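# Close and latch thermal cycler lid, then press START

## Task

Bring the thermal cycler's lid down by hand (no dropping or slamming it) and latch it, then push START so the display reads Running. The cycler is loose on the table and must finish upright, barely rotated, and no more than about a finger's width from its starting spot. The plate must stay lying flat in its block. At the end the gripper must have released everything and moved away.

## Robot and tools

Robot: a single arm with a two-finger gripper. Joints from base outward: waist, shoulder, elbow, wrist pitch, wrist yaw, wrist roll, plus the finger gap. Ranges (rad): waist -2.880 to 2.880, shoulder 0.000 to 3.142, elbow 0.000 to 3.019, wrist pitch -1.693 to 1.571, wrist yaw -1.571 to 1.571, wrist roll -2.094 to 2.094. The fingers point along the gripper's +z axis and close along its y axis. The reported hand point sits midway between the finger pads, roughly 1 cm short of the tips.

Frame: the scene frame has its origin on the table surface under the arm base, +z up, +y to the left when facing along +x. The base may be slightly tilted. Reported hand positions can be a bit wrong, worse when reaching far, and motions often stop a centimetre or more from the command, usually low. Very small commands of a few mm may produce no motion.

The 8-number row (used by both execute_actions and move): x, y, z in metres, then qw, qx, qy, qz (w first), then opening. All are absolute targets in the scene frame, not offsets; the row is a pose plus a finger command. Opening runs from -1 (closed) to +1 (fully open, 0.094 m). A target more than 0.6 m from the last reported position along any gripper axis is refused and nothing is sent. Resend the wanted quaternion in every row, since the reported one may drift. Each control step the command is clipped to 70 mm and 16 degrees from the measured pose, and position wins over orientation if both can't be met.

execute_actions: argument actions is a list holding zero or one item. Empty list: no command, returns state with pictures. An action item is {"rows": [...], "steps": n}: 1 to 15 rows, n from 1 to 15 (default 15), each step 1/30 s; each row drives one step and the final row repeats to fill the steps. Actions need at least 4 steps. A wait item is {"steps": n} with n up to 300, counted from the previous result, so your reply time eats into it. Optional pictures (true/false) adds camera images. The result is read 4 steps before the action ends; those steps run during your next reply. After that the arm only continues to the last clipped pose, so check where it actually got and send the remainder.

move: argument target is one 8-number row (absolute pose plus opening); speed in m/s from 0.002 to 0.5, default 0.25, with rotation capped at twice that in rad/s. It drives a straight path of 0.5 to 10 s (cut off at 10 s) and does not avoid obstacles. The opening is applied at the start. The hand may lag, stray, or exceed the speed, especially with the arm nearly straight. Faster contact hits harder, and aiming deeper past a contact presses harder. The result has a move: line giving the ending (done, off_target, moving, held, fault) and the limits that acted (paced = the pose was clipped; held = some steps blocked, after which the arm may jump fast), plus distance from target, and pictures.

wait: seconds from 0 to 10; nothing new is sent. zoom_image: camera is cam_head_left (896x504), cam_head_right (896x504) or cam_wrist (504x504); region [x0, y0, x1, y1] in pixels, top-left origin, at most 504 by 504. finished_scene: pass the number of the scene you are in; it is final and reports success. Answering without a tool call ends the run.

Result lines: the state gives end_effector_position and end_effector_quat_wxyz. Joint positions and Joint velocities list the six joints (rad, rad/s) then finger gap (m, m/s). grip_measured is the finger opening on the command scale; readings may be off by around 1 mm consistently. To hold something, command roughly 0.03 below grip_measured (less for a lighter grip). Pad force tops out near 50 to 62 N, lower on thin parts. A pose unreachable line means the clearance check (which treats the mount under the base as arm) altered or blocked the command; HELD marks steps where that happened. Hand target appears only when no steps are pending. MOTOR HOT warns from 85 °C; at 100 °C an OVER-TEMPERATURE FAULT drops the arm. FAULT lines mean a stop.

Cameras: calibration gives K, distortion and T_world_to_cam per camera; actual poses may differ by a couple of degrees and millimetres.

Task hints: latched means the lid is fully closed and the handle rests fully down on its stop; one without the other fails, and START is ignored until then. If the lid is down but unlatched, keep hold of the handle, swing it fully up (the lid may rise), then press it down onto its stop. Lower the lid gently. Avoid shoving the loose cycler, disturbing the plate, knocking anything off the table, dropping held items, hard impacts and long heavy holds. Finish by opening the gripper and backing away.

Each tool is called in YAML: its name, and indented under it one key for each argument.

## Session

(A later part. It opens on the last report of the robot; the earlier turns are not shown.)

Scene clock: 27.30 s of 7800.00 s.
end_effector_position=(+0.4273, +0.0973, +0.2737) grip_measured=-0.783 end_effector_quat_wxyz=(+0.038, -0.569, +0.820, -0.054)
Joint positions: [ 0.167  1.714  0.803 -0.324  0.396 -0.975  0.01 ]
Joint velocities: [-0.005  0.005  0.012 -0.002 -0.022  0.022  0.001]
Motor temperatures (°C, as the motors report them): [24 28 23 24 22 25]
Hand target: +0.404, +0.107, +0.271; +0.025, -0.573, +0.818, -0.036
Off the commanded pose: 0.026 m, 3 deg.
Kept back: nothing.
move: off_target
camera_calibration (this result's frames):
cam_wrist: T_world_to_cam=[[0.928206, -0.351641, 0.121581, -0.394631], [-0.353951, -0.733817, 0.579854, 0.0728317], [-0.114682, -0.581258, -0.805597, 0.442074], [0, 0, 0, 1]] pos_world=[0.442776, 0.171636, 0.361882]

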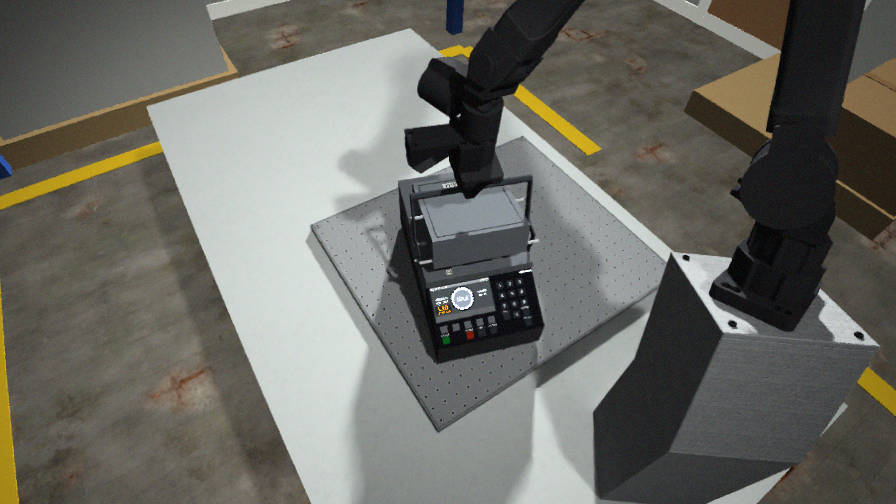

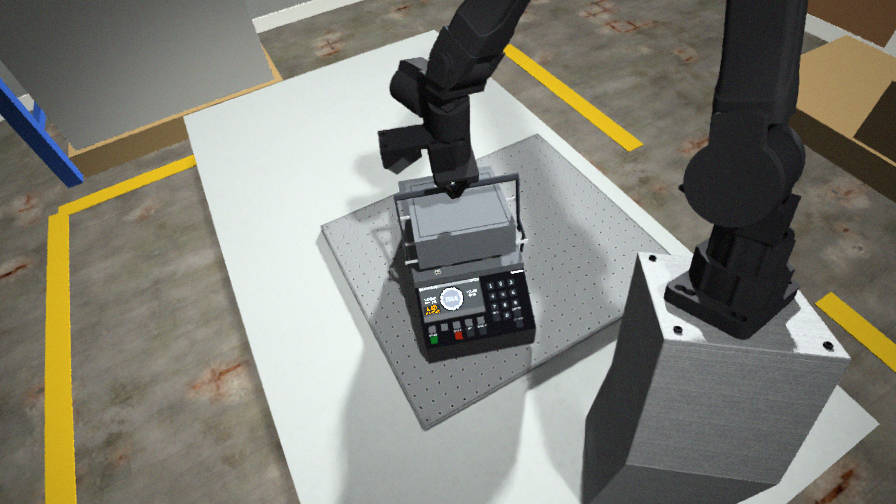

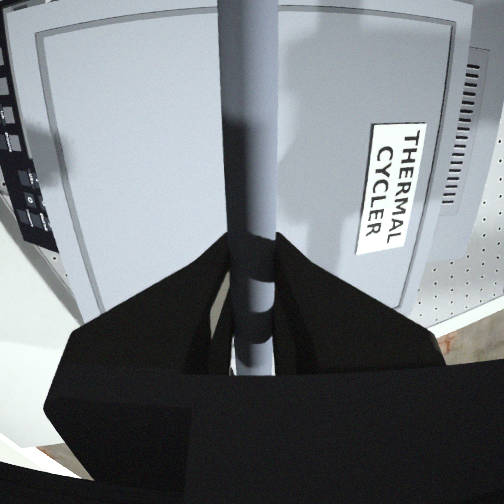

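move:
  target: [0.381,0.115,0.264,0.05,-0.572,0.816,-0.071,-0.80]
  speed: 0.025

zoom_image:
  camera: "cam_head_left"
  region: [380, 160, 560, 340]

Scene clock: 29.80 s of 7800.00 s.
end_effector_position=(+0.4146, +0.1020, +0.2701) grip_measured=-0.783 end_effector_quat_wxyz=(+0.066, -0.564, +0.817, -0.099)
Joint positions: [ 0.211  1.717  0.719 -0.162  0.478 -0.965  0.01 ]
Joint velocities: [-0.015 -0.005  0.012 -0.007 -0.066 -0.022  0.001]
Motor temperatures (°C, as the motors report them): [24 28 23 24 22 25]
Hand target: +0.382, +0.114, +0.264; +0.050, -0.572, +0.816, -0.072
Off the commanded pose: 0.037 m, 4 deg.
Kept back: nothing.
move: off_target
camera_calibration (this result's frames):
cam_wrist: T_world_to_cam=[[0.909014, -0.349997, 0.226264, -0.401193], [-0.41478, -0.706834, 0.573012, 0.0981893], [-0.0406211, -0.614726, -0.787694, 0.408288], [0, 0, 0, 1]] pos_world=[0.422003, 0.179972, 0.356118]

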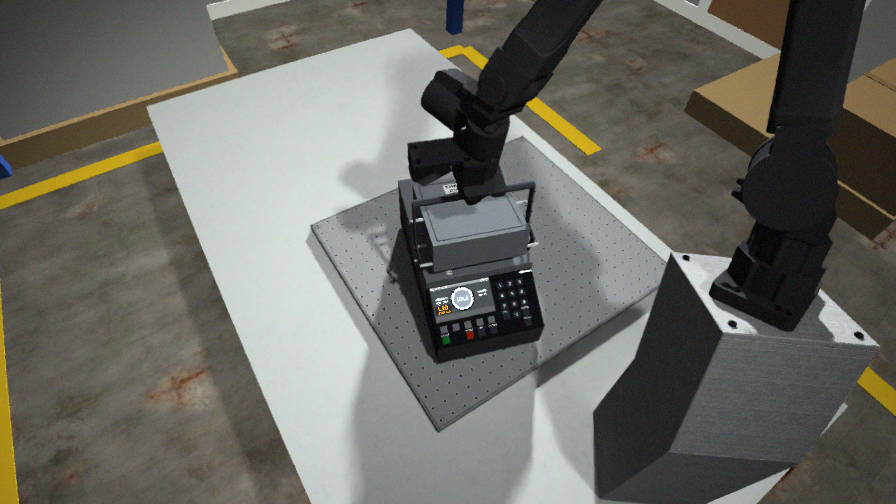

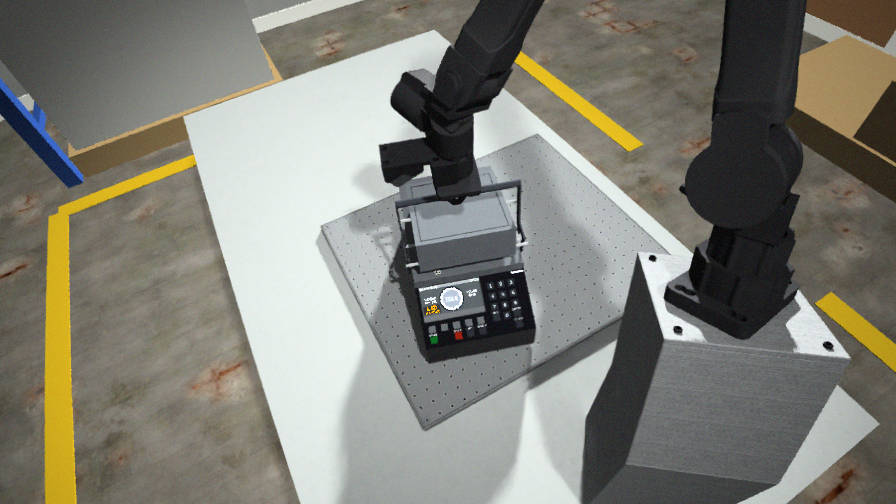

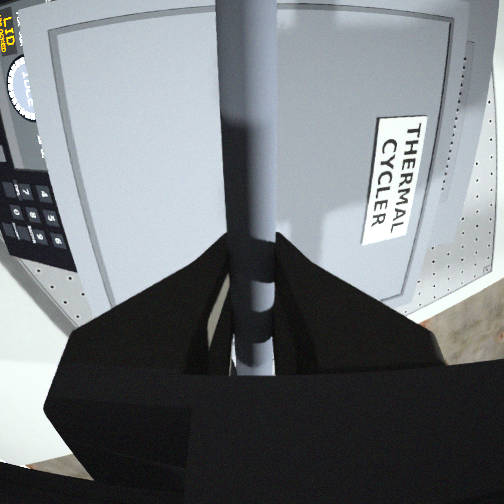

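Region (380, 160, 560, 340) of cam_head_left's 896x504 image, scaled by 2.800, with more detail than that image has.

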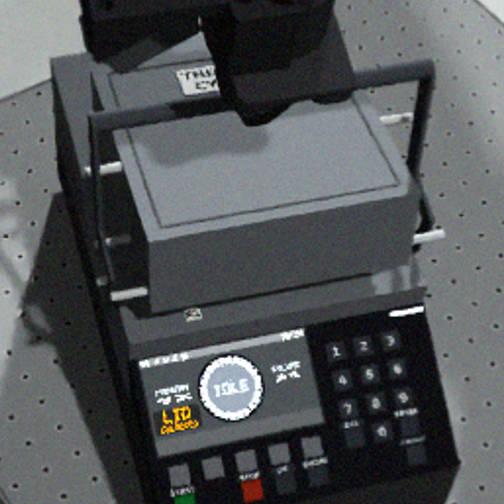

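move:
  target: [0.338,0.131,0.262,0.075,-0.569,0.812,-0.107,-0.79]
  speed: 0.04

Scene clock: 32.33 s of 7800.00 s.
end_effector_position=(+0.3764, +0.1159, +0.2672) grip_measured=-0.780 end_effector_quat_wxyz=(+0.088, -0.556, +0.815, -0.138)
Joint positions: [ 0.302  1.738  0.604  0.002  0.576 -0.898  0.01 ]
Joint velocities: [-0.005 -0.005 -0.012 -0.002 -0.037 -0.037 -0.   ]
Motor temperatures (°C, as the motors report them): [24 27 23 24 23 25]
Hand target: +0.339, +0.130, +0.261; +0.075, -0.569, +0.812, -0.107
Off the commanded pose: 0.042 m, 4 deg.
Kept back: nothing.
move: off_target
camera_calibration (this result's frames):
cam_wrist: T_world_to_cam=[[0.883531, -0.348736, 0.31266, -0.374578], [-0.468092, -0.680561, 0.563672, 0.113336], [0.0162112, -0.644375, -0.764538, 0.388845], [0, 0, 0, 1]] pos_world=[0.3777, 0.197065, 0.350518]

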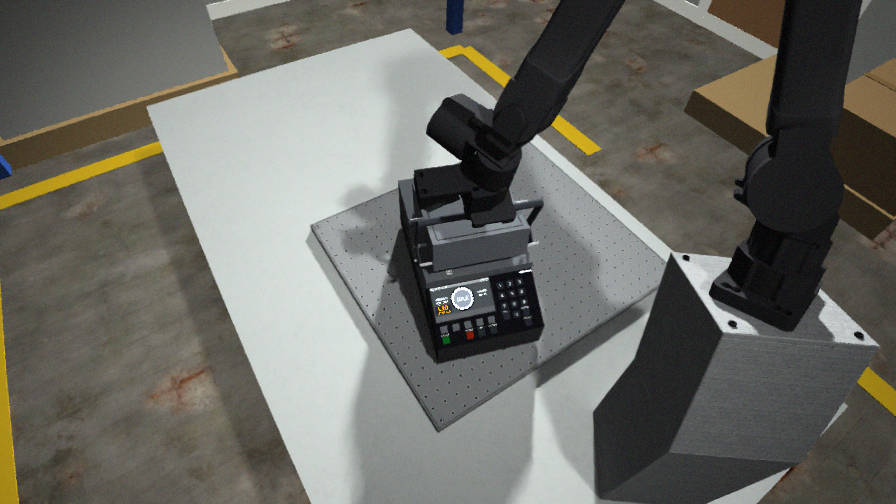

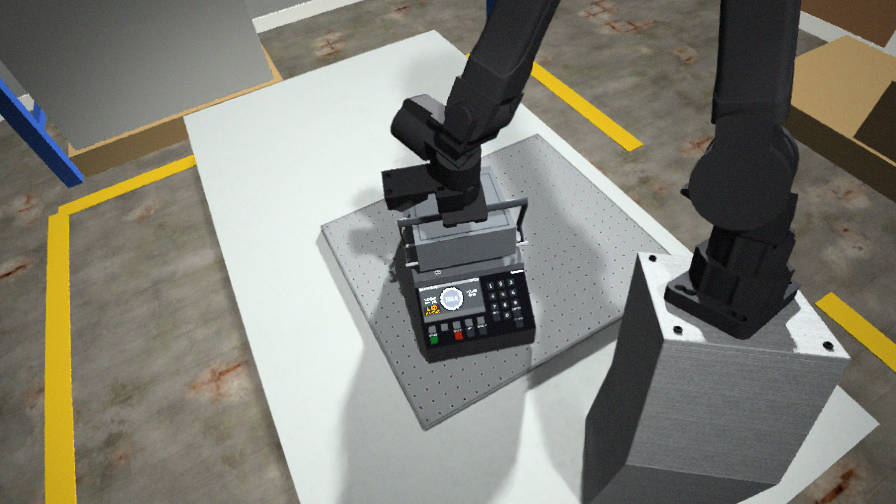

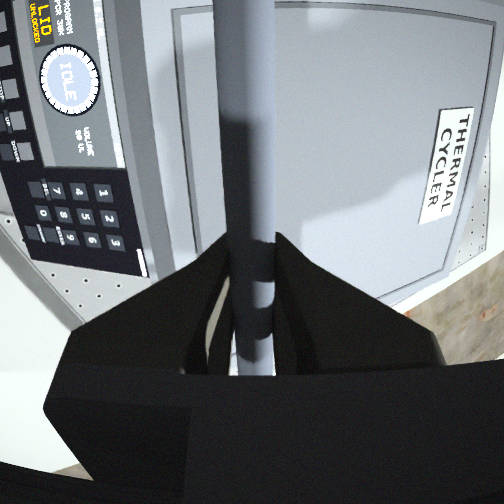

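move:
  target: [0.312,0.140,0.236,0.10,-0.565,0.807,-0.142,-0.80]
  speed: 0.04

Scene clock: 34.70 s of 7800.00 s.
end_effector_position=(+0.3628, +0.1211, +0.2554) grip_measured=-0.782 end_effector_quat_wxyz=(+0.119, -0.544, +0.809, -0.190)
Joint positions: [ 0.355  1.828  0.541  0.234  0.686 -0.894  0.01 ]
Joint velocities: [-0.005 -0.005  0.002 -0.007  0.022  0.007 -0.001]
Motor temperatures (°C, as the motors report them): [24 27 23 24 23 25]
Hand target: +0.313, +0.136, +0.238; +0.098, -0.565, +0.807, -0.144
Off the commanded pose: 0.058 m, 6 deg.
Kept back: nothing.
move: off_target
camera_calibration (this result's frames):
cam_wrist: T_world_to_cam=[[0.836124, -0.342353, 0.428592, -0.370287], [-0.540764, -0.645539, 0.539308, 0.14549], [0.092039, -0.682696, -0.724883, 0.350386], [0, 0, 0, 1]] pos_world=[0.356032, 0.206357, 0.334227]

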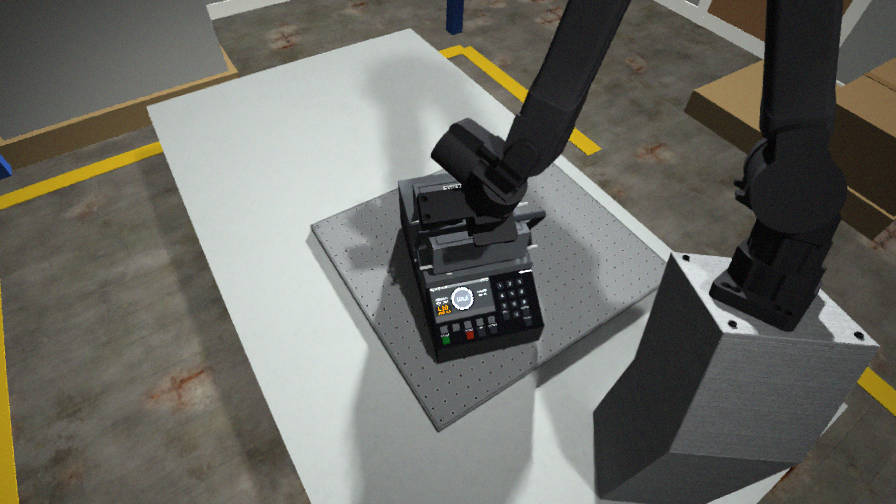

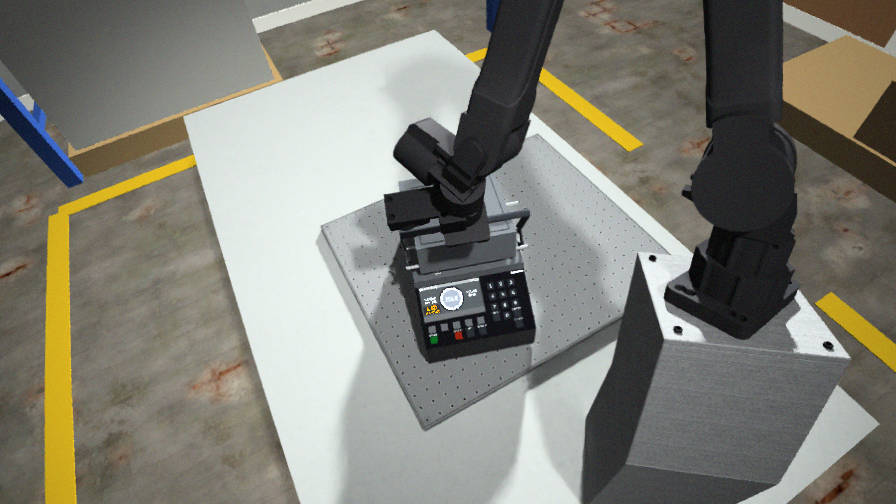

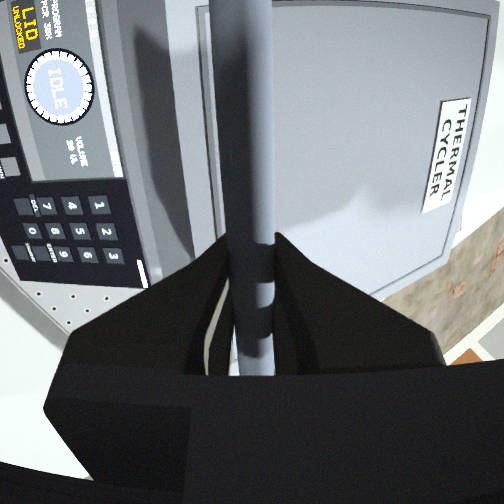

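execute_actions:
  actions:
    - {"rows":[[0.312,0.140,0.236,0.10,-0.565,0.807,-0.142,-0.82],[0.312,0.140,0.234,0.10,-0.565,0.807,-0.142,-0.82],[0.311,0.140,0.232,0.10,-0.565,0.807,-0.142,-0.82],[0.311,0.140,0.230,0.10,-0.565,0.807,-0.142,-0.82],[0.310,0.141,0.228,0.10,-0.565,0.807,-0.142,-0.82],[0.310,0.141,0.226,0.10,-0.565,0.807,-0.142,-0.82],[0.309,0.141,0.224,0.10,-0.565,0.807,-0.142,-0.82],[0.309,0.141,0.222,0.10,-0.565,0.807,-0.142,-0.82],[0.308,0.142,0.220,0.10,-0.565,0.807,-0.142,-0.82],[0.308,0.142,0.218,0.10,-0.565,0.807,-0.142,-0.82]],"steps":15}

wait:
  seconds: 0.3

Scene clock: 35.53 s of 7800.00 s.
end_effector_position=(+0.3544, +0.1242, +0.2463) grip_measured=-0.785 end_effector_quat_wxyz=(+0.121, -0.546, +0.807, -0.190)
Joint positions: [ 0.364  1.868  0.53   0.283  0.689 -0.892  0.01 ]
Joint velocities: [ 0.034  0.19  -0.042  0.154 -0.007  0.037 -0.002]
Motor temperatures (°C, as the motors report them): [24 27 23 24 23 25]
Steps of this call (steps 1 to 14: nothing new was sent; steps 15 to 25: the first 11 steps of this action). Readings (end_effector_position):
15: (+0.3628, +0.1211, +0.2554)
16: (+0.3629, +0.1211, +0.2554)
18: (+0.3626, +0.1212, +0.2550)
22: (+0.3590, +0.1223, +0.2513)
25: the state above

Scene clock: 35.97 s of 7800.00 s.
end_effector_position=(+0.3501, +0.1259, +0.2416) grip_measured=-0.786 end_effector_quat_wxyz=(+0.119, -0.547, +0.807, -0.189)
Joint positions: [ 0.368  1.887  0.528  0.297  0.689 -0.886  0.01 ]
Joint velocities: [-0.005 -0.005 -0.007  0.002 -0.007  0.007 -0.001]
Motor temperatures (°C, as the motors report them): [24 27 23 24 24 25]
Hand target: +0.308, +0.138, +0.221; +0.097, -0.565, +0.807, -0.144
Off the commanded pose: 0.051 m, 6 deg.
Kept back: nothing.
Steps of this call (steps 1 to 4: the last 4 steps of your previous action; steps 5 to 13: nothing new was sent). Readings (end_effector_position):
1: (+0.3529, +0.1248, +0.2447)
2: (+0.3517, +0.1252, +0.2434)
4: (+0.3504, +0.1257, +0.2419)
8: (+0.3501, +0.1259, +0.2416)
13: the state above
camera_calibration (this result's frames):
cam_wrist: T_world_to_cam=[[0.839508, -0.336681, 0.426465, -0.353471], [-0.534931, -0.649746, 0.540073, 0.147436], [0.0952614, -0.681525, -0.725568, 0.343751], [0, 0, 0, 1]] pos_world=[0.342863, 0.211064, 0.320532]

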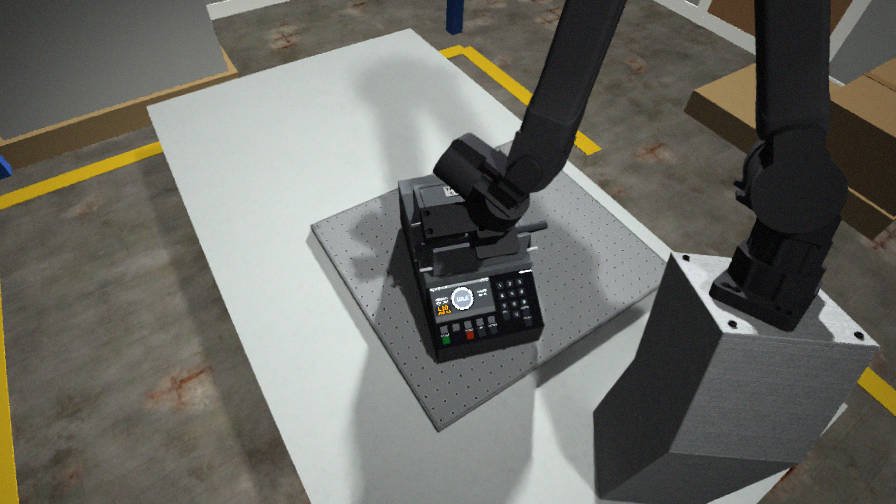

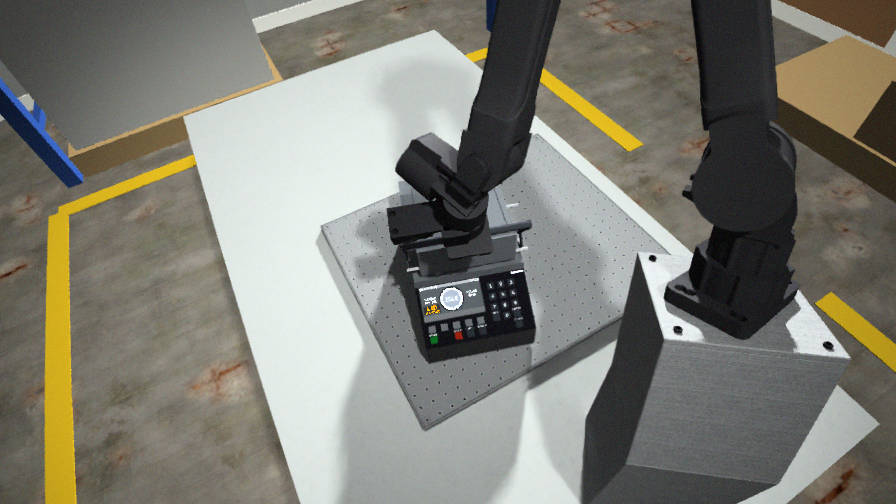

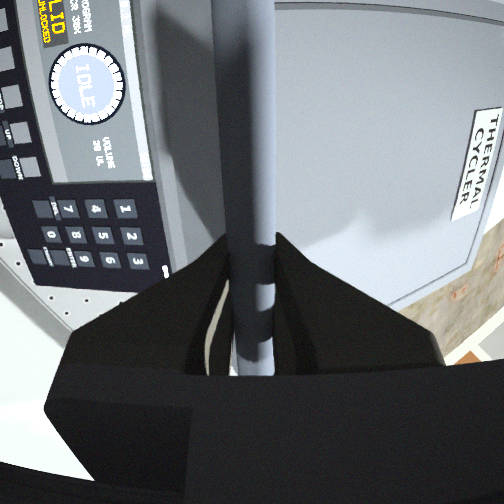

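execute_actions:
  actions:
    - {"rows":[[0.307,0.142,0.216,0.098,-0.565,0.807,-0.139,-0.82],[0.306,0.142,0.214,0.096,-0.566,0.808,-0.136,-0.82],[0.305,0.142,0.212,0.094,-0.566,0.808,-0.133,-0.82],[0.304,0.143,0.210,0.092,-0.566,0.809,-0.130,-0.82],[0.303,0.143,0.208,0.09,-0.567,0.809,-0.127,-0.82],[0.302,0.143,0.206,0.088,-0.567,0.809,-0.124,-0.82],[0.301,0.144,0.204,0.086,-0.567,0.81,-0.121,-0.82],[0.301,0.144,0.202,0.084,-0.568,0.81,-0.118,-0.82],[0.300,0.144,0.200,0.082,-0.568,0.811,-0.115,-0.82],[0.300,0.144,0.198,0.08,-0.568,0.811,-0.112,-0.82],[0.300,0.144,0.196,0.078,-0.569,0.812,-0.109,-0.82],[0.300,0.144,0.194,0.075,-0.569,0.812,-0.107,-0.82],[0.300,0.144,0.192,0.075,-0.569,0.812,-0.107,-0.82]],"steps":15}

wait:
  seconds: 0.3

Scene clock: 36.60 s of 7800.00 s.
end_effector_position=(+0.3397, +0.1302, +0.2299) grip_measured=-0.787 end_effector_quat_wxyz=(+0.111, -0.553, +0.809, -0.169)
Joint positions: [ 0.365  1.918  0.531  0.292  0.652 -0.873  0.01 ]
Joint velocities: [-0.054  0.181  0.046 -0.061 -0.3    0.125 -0.   ]
Motor temperatures (°C, as the motors report them): [24 27 23 24 24 25]
Steps of this call (steps 1 to 8: nothing new was sent; steps 9 to 19: the first 11 steps of this action). Readings (end_effector_position):
9: (+0.3501, +0.1259, +0.2416)
10: (+0.3500, +0.1259, +0.2415)
12: (+0.3495, +0.1263, +0.2410)
16: (+0.3449, +0.1282, +0.2363)
19: the state above

Scene clock: 37.03 s of 7800.00 s.
end_effector_position=(+0.3297, +0.1336, +0.2148) grip_measured=-0.790 end_effector_quat_wxyz=(+0.097, -0.558, +0.810, -0.152)
Joint positions: [ 0.36   1.965  0.543  0.286  0.623 -0.861  0.01 ]
Joint velocities: [ 0.005 -0.005 -0.012 -0.002 -0.066  0.022 -0.001]
Motor temperatures (°C, as the motors report them): [24 27 23 24 24 25]
Hand target: +0.299, +0.141, +0.196; +0.073, -0.568, +0.812, -0.109
Off the commanded pose: 0.039 m, 6 deg.
Kept back: nothing.
Steps of this call (steps 1 to 4: the last 4 steps of your previous action; steps 5 to 13: nothing new was sent). Readings (end_effector_position):
1: (+0.3378, +0.1308, +0.2271)
2: (+0.3358, +0.1313, +0.2243)
4: (+0.3327, +0.1326, +0.2195)
8: (+0.3297, +0.1335, +0.2149)
13: the state above
camera_calibration (this result's frames):
cam_wrist: T_world_to_cam=[[0.876055, -0.336614, 0.34528, -0.31697], [-0.480116, -0.675552, 0.559569, 0.137178], [0.0448956, -0.655988, -0.753435, 0.350711], [0, 0, 0, 1]] pos_world=[0.327799, 0.216037, 0.296921]

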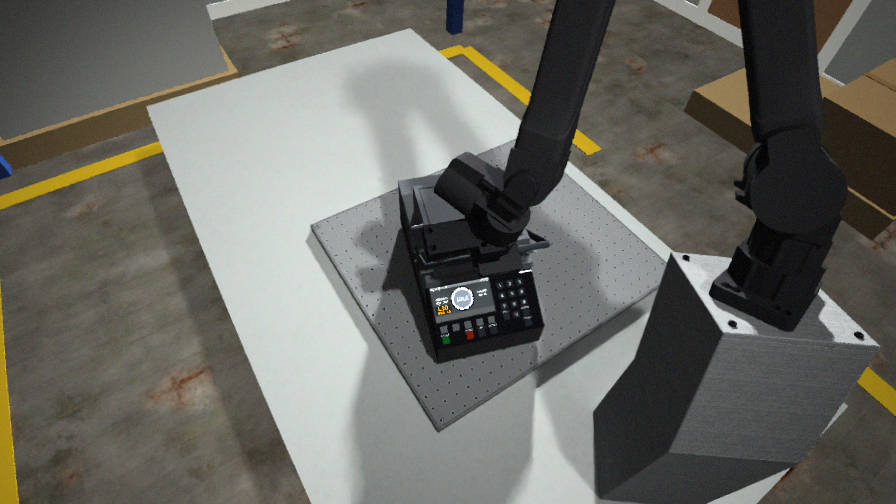

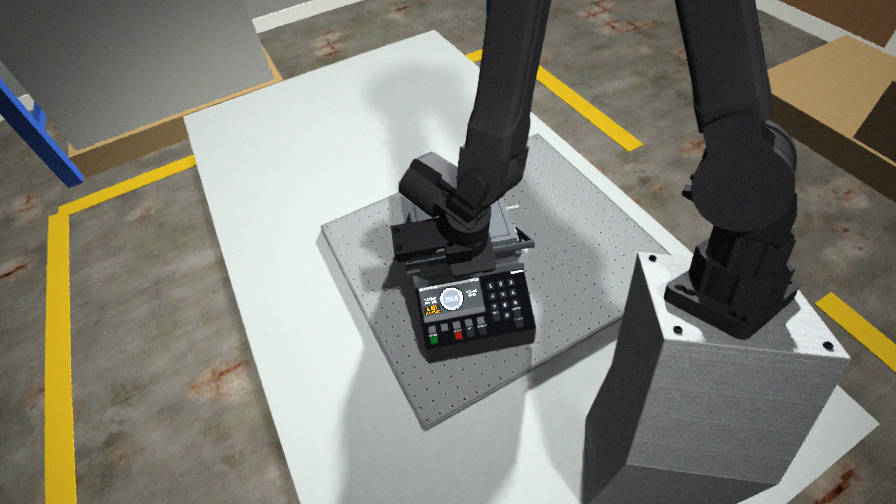

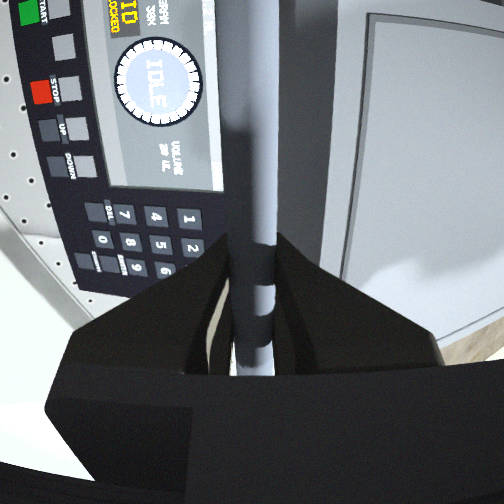

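execute_actions:
  actions:
    - {"rows":[[0.300,0.144,0.190,0.075,-0.569,0.812,-0.107,-0.82],[0.300,0.144,0.188,0.075,-0.569,0.812,-0.107,-0.82],[0.300,0.144,0.186,0.075,-0.569,0.812,-0.107,-0.82],[0.300,0.144,0.184,0.075,-0.569,0.812,-0.107,-0.82],[0.300,0.144,0.182,0.075,-0.569,0.812,-0.107,-0.82],[0.300,0.144,0.180,0.075,-0.569,0.812,-0.107,-0.82],[0.300,0.144,0.178,0.075,-0.569,0.812,-0.107,-0.82],[0.300,0.144,0.176,0.075,-0.569,0.812,-0.107,-0.82],[0.300,0.144,0.174,0.075,-0.569,0.812,-0.107,-0.82],[0.300,0.144,0.172,0.075,-0.569,0.812,-0.107,-0.82],[0.300,0.144,0.170,0.075,-0.569,0.812,-0.107,-0.82],[0.300,0.144,0.168,0.075,-0.569,0.812,-0.107,-0.82],[0.300,0.144,0.166,0.075,-0.569,0.812,-0.107,-0.82]],"steps":15}

wait:
  seconds: 0.3

Scene clock: 37.57 s of 7800.00 s.
end_effector_position=(+0.3201, +0.1369, +0.1937) grip_measured=-0.792 end_effector_quat_wxyz=(+0.089, -0.561, +0.811, -0.140)
Joint positions: [ 0.35   2.04   0.556  0.33   0.599 -0.862  0.01 ]
Joint velocities: [-0.054  0.327  0.056  0.198 -0.11  -0.007  0.   ]
Motor temperatures (°C, as the motors report them): [24 27 23 24 25 25]
Steps of this call (steps 1 to 5: nothing new was sent; steps 6 to 16: the first 11 steps of this action). Readings (end_effector_position):
6: (+0.3296, +0.1335, +0.2147)
7: (+0.3295, +0.1336, +0.2143)
9: (+0.3288, +0.1340, +0.2125)
13: (+0.3240, +0.1356, +0.2030)
16: the state above

Scene clock: 38.00 s of 7800.00 s.
end_effector_position=(+0.3156, +0.1385, +0.1792) grip_measured=-0.794 end_effector_quat_wxyz=(+0.084, -0.563, +0.811, -0.135)
Joint positions: [ 0.341  2.092  0.57   0.359  0.588 -0.867  0.01 ]
Joint velocities: [-0.015  0.005 -0.017  0.027 -0.007 -0.007 -0.001]
Motor temperatures (°C, as the motors report them): [24 27 23 24 25 25]
Hand target: +0.300, +0.143, +0.167; +0.074, -0.569, +0.812, -0.108
Off the commanded pose: 0.021 m, 4 deg.
Kept back: nothing.
Steps of this call (steps 1 to 4: the last 4 steps of your previous action; steps 5 to 13: nothing new was sent). Readings (end_effector_position):
1: (+0.3189, +0.1373, +0.1905)
2: (+0.3180, +0.1376, +0.1875)
4: (+0.3163, +0.1381, +0.1824)
8: (+0.3156, +0.1385, +0.1792)
13: the state above
camera_calibration (this result's frames):
cam_wrist: T_world_to_cam=[[0.891324, -0.335409, 0.305028, -0.288457], [-0.453018, -0.685316, 0.570191, 0.144548], [0.0177937, -0.646408, -0.762785, 0.336644], [0, 0, 0, 1]] pos_world=[0.316601, 0.219919, 0.262355]

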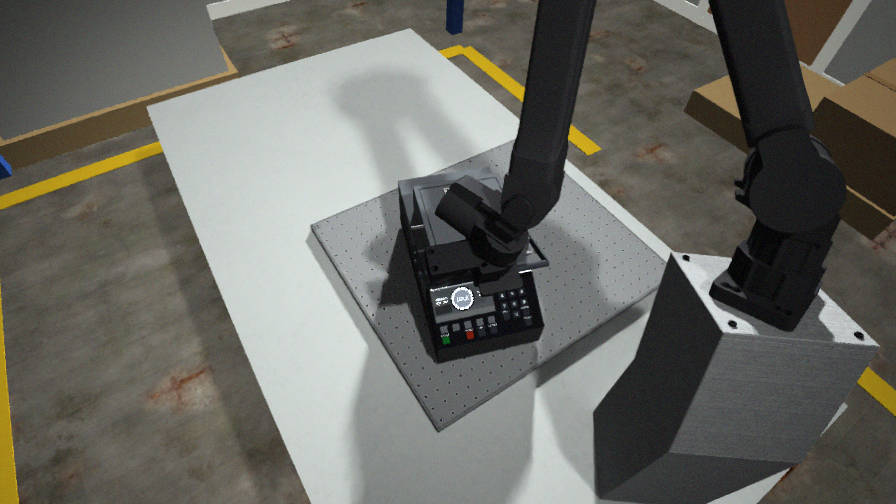

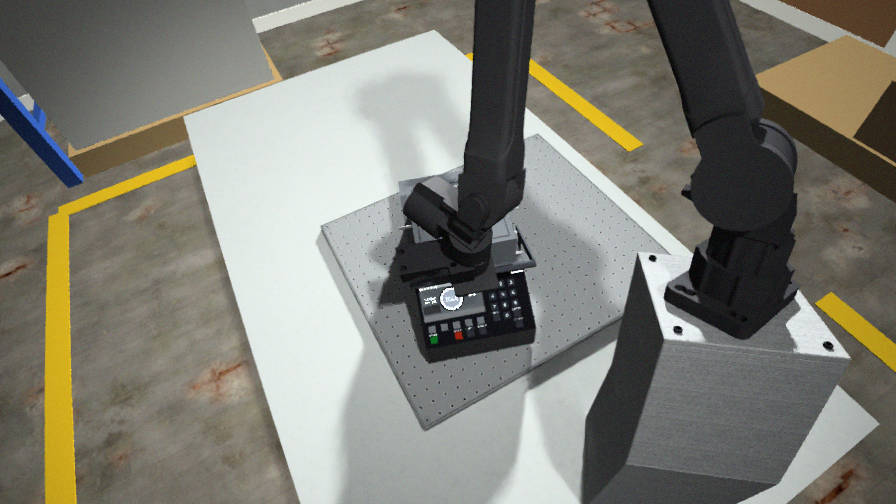

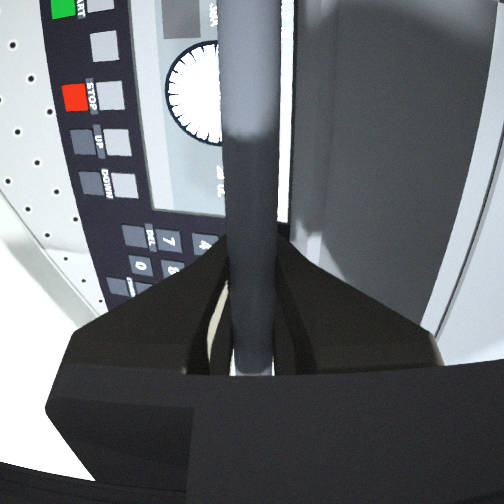

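execute_actions:
  actions:
    - {"rows":[[0.302,0.143,0.164,0.075,-0.569,0.812,-0.107,-0.82],[0.302,0.143,0.162,0.075,-0.569,0.812,-0.107,-0.82],[0.302,0.143,0.160,0.075,-0.569,0.812,-0.107,-0.82],[0.302,0.143,0.158,0.075,-0.569,0.812,-0.107,-0.82]],"steps":14}

Scene clock: 38.73 s of 7800.00 s.
end_effector_position=(+0.3154, +0.1390, +0.1754) grip_measured=-0.795 end_effector_quat_wxyz=(+0.087, -0.564, +0.811, -0.132)
Joint positions: [ 0.335  2.105  0.571  0.378  0.578 -0.877  0.01 ]
Joint velocities: [-0.005 -0.005 -0.032 -0.007 -0.051  0.037 -0.   ]
Motor temperatures (°C, as the motors report them): [24 27 23 24 25 25]
Steps of this call (steps 1 to 12: nothing new was sent; steps 13 to 22: the first 10 steps of this action). Readings (end_effector_position):
13: (+0.3158, +0.1386, +0.1792)
14: (+0.3158, +0.1386, +0.1788)
16: (+0.3153, +0.1387, +0.1773)
20: (+0.3154, +0.1390, +0.1754)
22: the state above

On the stop. Relax, open, lift.

execute_actions:
  actions:
    - {"rows":[[0.304,0.143,0.162,0.075,-0.569,0.812,-0.107,-0.82],[0.306,0.142,0.166,0.075,-0.569,0.812,-0.107,-0.82],[0.308,0.141,0.170,0.075,-0.569,0.812,-0.107,-0.82],[0.310,0.141,0.173,0.08,-0.567,0.812,-0.117,-0.82],[0.310,0.141,0.175,0.08,-0.567,0.812,-0.117,-0.82],[0.310,0.141,0.175,0.08,-0.567,0.812,-0.117,-0.78],[0.310,0.141,0.176,0.08,-0.567,0.812,-0.117,-0.72],[0.310,0.141,0.177,0.08,-0.567,0.812,-0.117,-0.6],[0.310,0.141,0.178,0.08,-0.567,0.812,-0.117,-0.45]],"steps":14}

move:
  target: [0.292,0.148,0.245,0.08,-0.567,0.812,-0.117,-0.45]
  speed: 0.12

Scene clock: 39.27 s of 7800.00 s.
end_effector_position=(+0.3118, +0.1402, +0.1755) grip_measured=-0.472 end_effector_quat_wxyz=(+0.081, -0.568, +0.810, -0.121)
Joint positions: [ 0.334  2.097  0.571  0.352  0.559 -0.875  0.025]
Joint velocities: [-0.015  0.005 -0.022 -0.105  0.022 -0.007  0.038]
Motor temperatures (°C, as the motors report them): [24 27 23 24 25 25]
Off your previous action's commanded pose: 0.022 m, 3 deg at its last step (step 4 of this call).
Steps of this call (steps 1 to 4: the last 4 steps of your previous action; steps 5 to 6: nothing new was sent; steps 7 to 16: the first 10 steps of this action). Readings (end_effector_position):
7: (+0.3155, +0.1390, +0.1755)
8: (+0.3153, +0.1389, +0.1757)
10: (+0.3150, +0.1385, +0.1762)
14: (+0.3140, +0.1395, +0.1762)
16: the state above

Scene clock: 40.53 s of 7800.00 s.
end_effector_position=(+0.2953, +0.1479, +0.2446) grip_measured=-0.453 end_effector_quat_wxyz=(+0.083, -0.566, +0.812, -0.116)
Joint positions: [ 0.454  1.852  0.496  0.109  0.59  -0.733  0.026]
Joint velocities: [-0.015 -0.005  0.007 -0.002 -0.022  0.007 -0.001]
Motor temperatures (°C, as the motors report them): [24 27 23 24 25 25]
Hand target: +0.292, +0.149, +0.246; +0.081, -0.567, +0.812, -0.116
Off your previous action's commanded pose: 0.003 m, 0 deg at its last step (step 4 of this call).
Off the commanded pose: 0.003 m, 0 deg.
Kept back: nothing.
move: done
camera_calibration (this result's frames):
cam_wrist: T_world_to_cam=[[0.900834, -0.338457, 0.271926, -0.281397], [-0.434158, -0.705157, 0.560589, 0.104236], [0.00201553, -0.623057, -0.782174, 0.398928], [0, 0, 0, 1]] pos_world=[0.297944, 0.226817, 0.330117]

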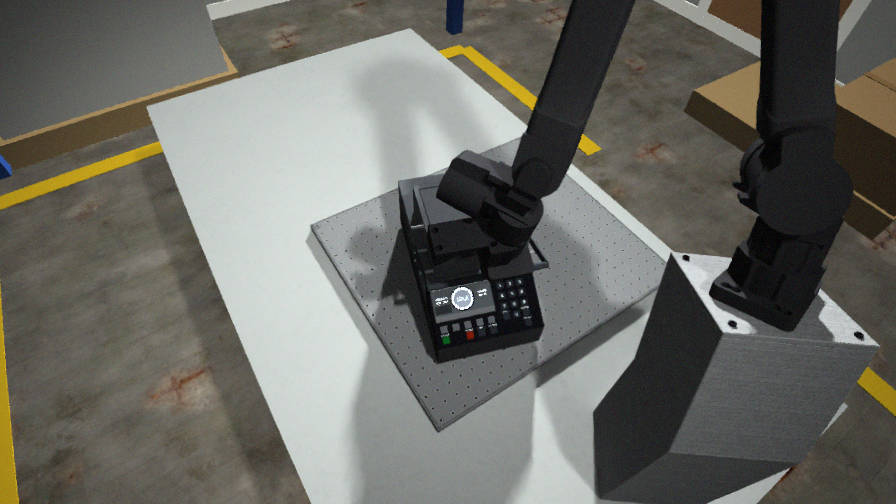

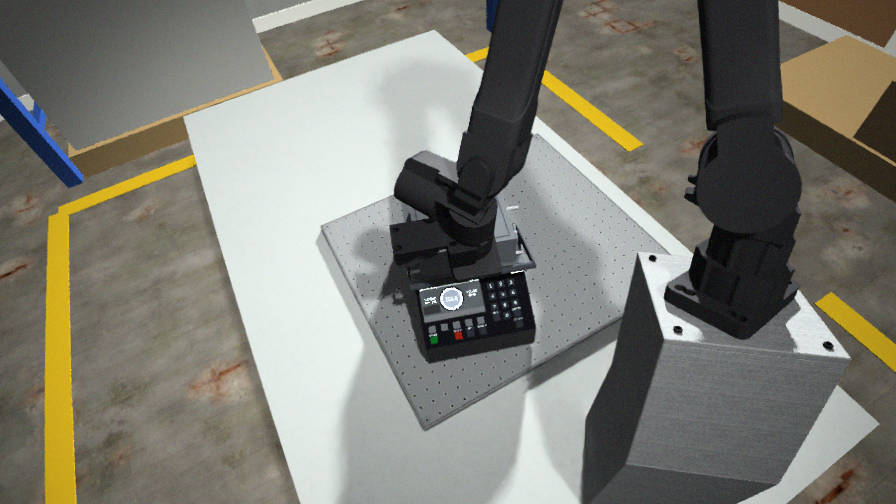

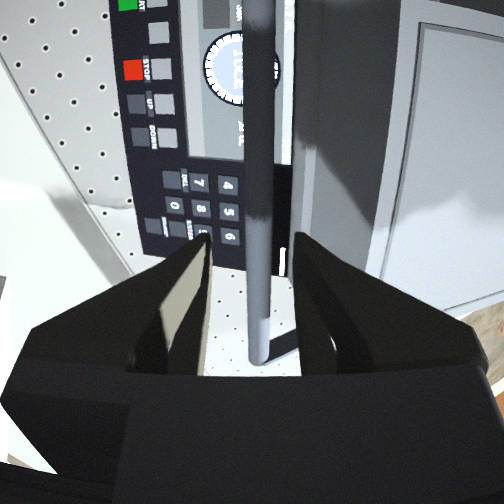

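move:
  target: [0.25,0.245,0.20,0.124,-0.560,0.799,-0.177,-1]
  speed: 0.2

move:
  target: [0.271,0.238,0.137,0.124,-0.560,0.799,-0.177,-1]
  speed: 0.12

Scene clock: 41.90 s of 7800.00 s.
end_effector_position=(+0.2484, +0.2465, +0.1995) grip_measured=-0.995 end_effector_quat_wxyz=(+0.126, -0.563, +0.798, -0.173)
Joint positions: [ 0.762  2.219  0.661  0.176  0.789 -0.429  0.   ]
Joint velocities: [-0.015 -0.005 -0.002  0.002  0.007  0.051  0.   ]
Motor temperatures (°C, as the motors report them): [24 27 23 24 24 25]
Hand target: +0.250, +0.248, +0.200; +0.127, -0.560, +0.800, -0.175
Off the commanded pose: 0.002 m, 1 deg.
Kept back: nothing.
move: done
camera_calibration (this result's frames):
cam_wrist: T_world_to_cam=[[0.857934, -0.310895, 0.409014, -0.217032], [-0.500544, -0.685225, 0.529078, 0.196584], [0.115779, -0.658643, -0.743494, 0.397871], [0, 0, 0, 1]] pos_world=[0.238533, 0.329285, 0.280576]

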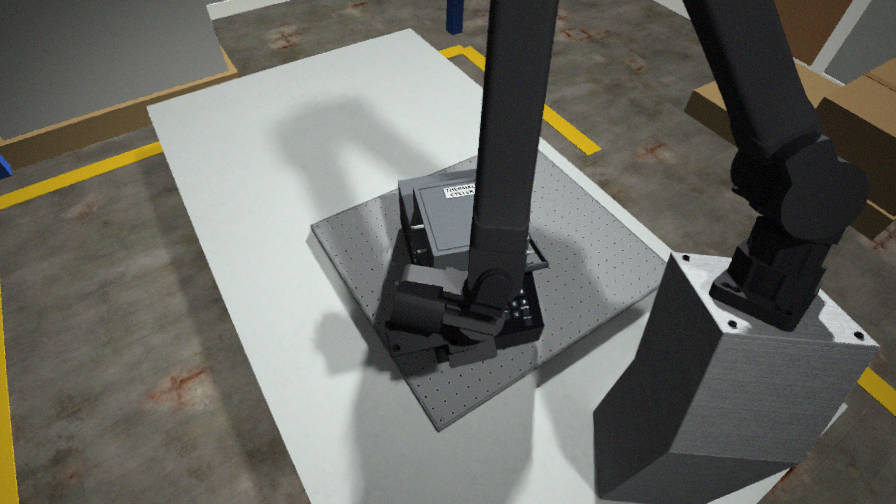

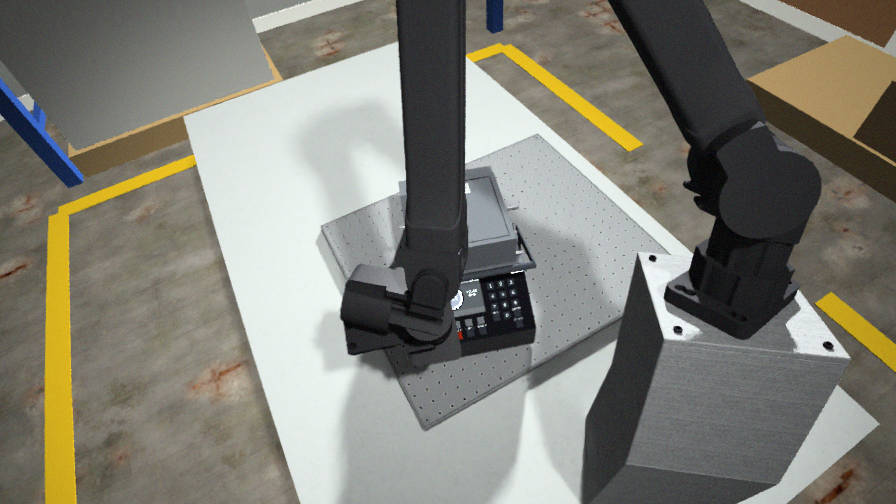

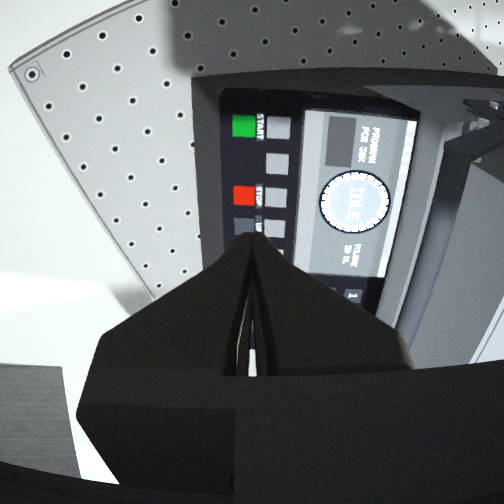

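Scene clock: 42.90 s of 7800.00 s.
end_effector_position=(+0.2688, +0.2377, +0.1393) grip_measured=-0.995 end_effector_quat_wxyz=(+0.122, -0.562, +0.799, -0.179)
Joint positions: [ 0.638  2.39   0.731  0.384  0.77  -0.59   0.   ]
Joint velocities: [-0.005 -0.015  0.012  0.007 -0.007 -0.066 -0.   ]
Motor temperatures (°C, as the motors report them): [24 27 22 24 24 25]
Hand target: +0.271, +0.237, +0.136; +0.123, -0.560, +0.799, -0.178
Off the commanded pose: 0.003 m, 0 deg.
Kept back: nothing.
move: done
camera_calibration (this result's frames):
cam_wrist: T_world_to_cam=[[0.855376, -0.310862, 0.414363, -0.212668], [-0.505513, -0.675568, 0.536716, 0.230572], [0.113086, -0.66856, -0.73501, 0.346973], [0, 0, 0, 1]] pos_world=[0.259231, 0.321629, 0.219398]

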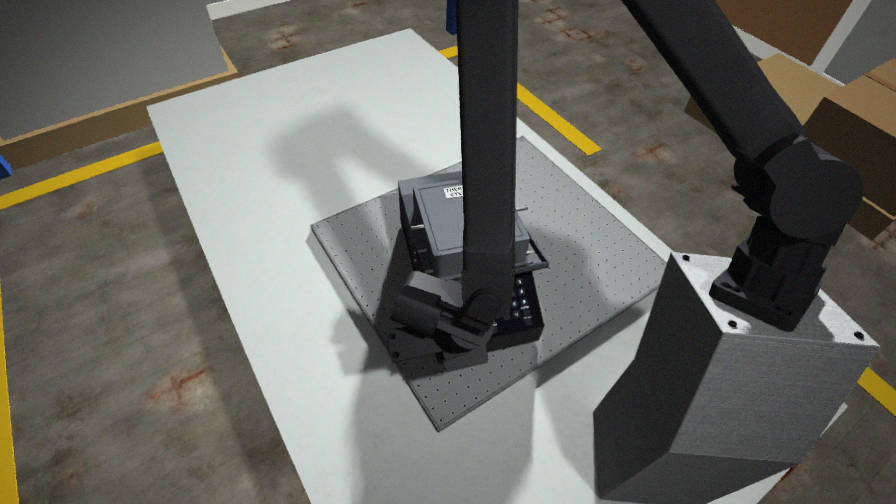

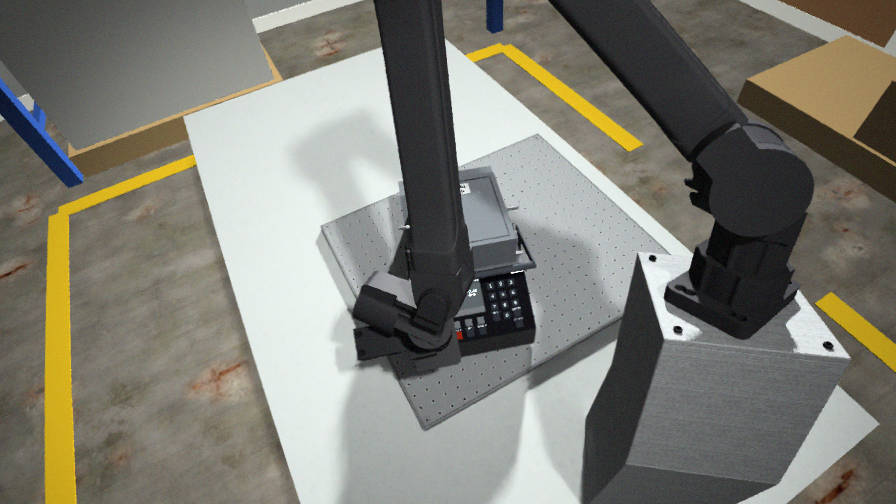

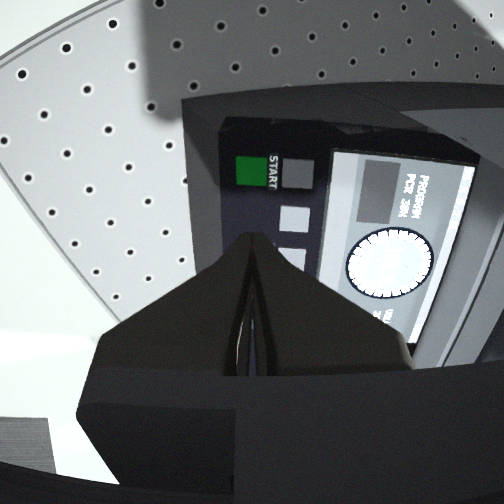

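move:
  target: [0.287,0.2355,0.099,0.124,-0.560,0.799,-0.177,-1]
  speed: 0.06

Scene clock: 44.17 s of 7800.00 s.
end_effector_position=(+0.2859, +0.2375, +0.1036) grip_measured=-0.995 end_effector_quat_wxyz=(+0.125, -0.561, +0.798, -0.178)
Joint positions: [ 0.566  2.482  0.799  0.479  0.744 -0.687  0.   ]
Joint velocities: [-0.015 -0.015 -0.002  0.007  0.095 -0.066 -0.   ]
Motor temperatures (°C, as the motors report them): [24 27 22 24 24 25]
Hand target: +0.287, +0.235, +0.099; +0.123, -0.560, +0.800, -0.178
Off the commanded pose: 0.005 m, 0 deg.
Kept back: nothing.
move: done
camera_calibration (this result's frames):
cam_wrist: T_world_to_cam=[[0.85475, -0.311755, 0.414984, -0.21227], [-0.506013, -0.678517, 0.532509, 0.259555], [0.115561, -0.665149, -0.737714, 0.317425], [0, 0, 0, 1]] pos_world=[0.276094, 0.321071, 0.184042]

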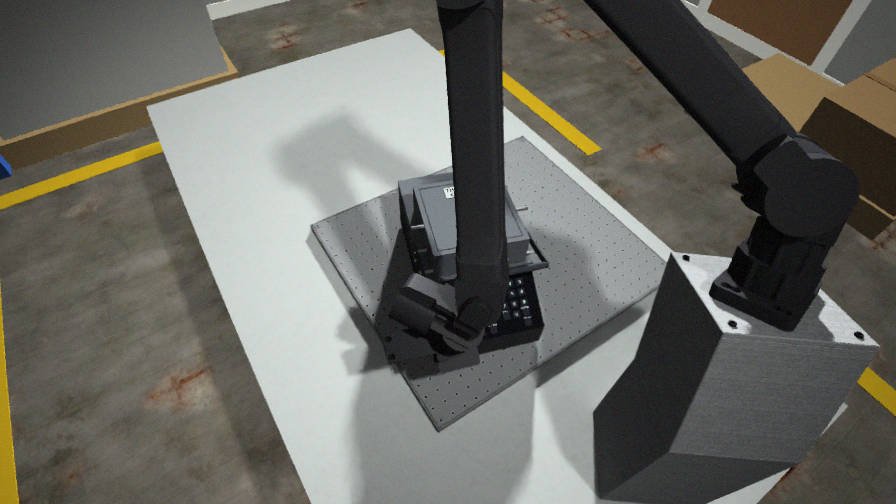

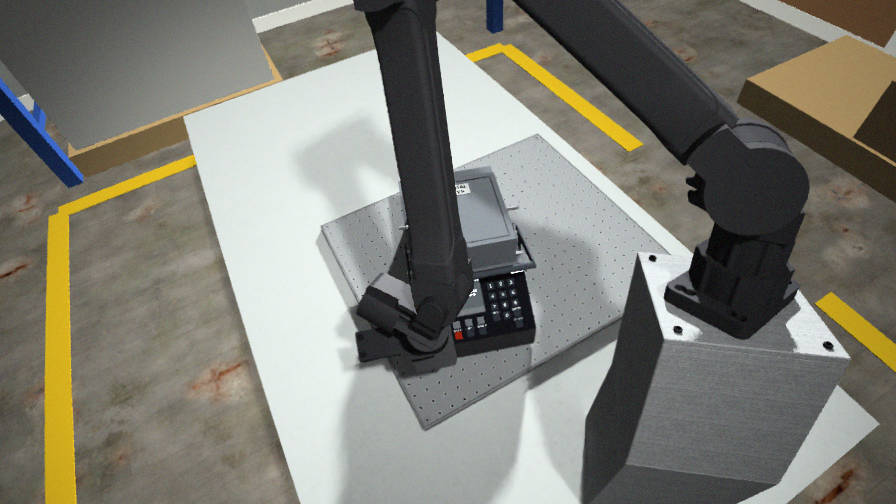

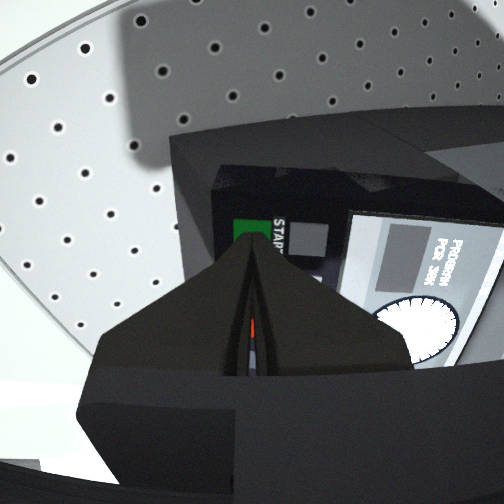

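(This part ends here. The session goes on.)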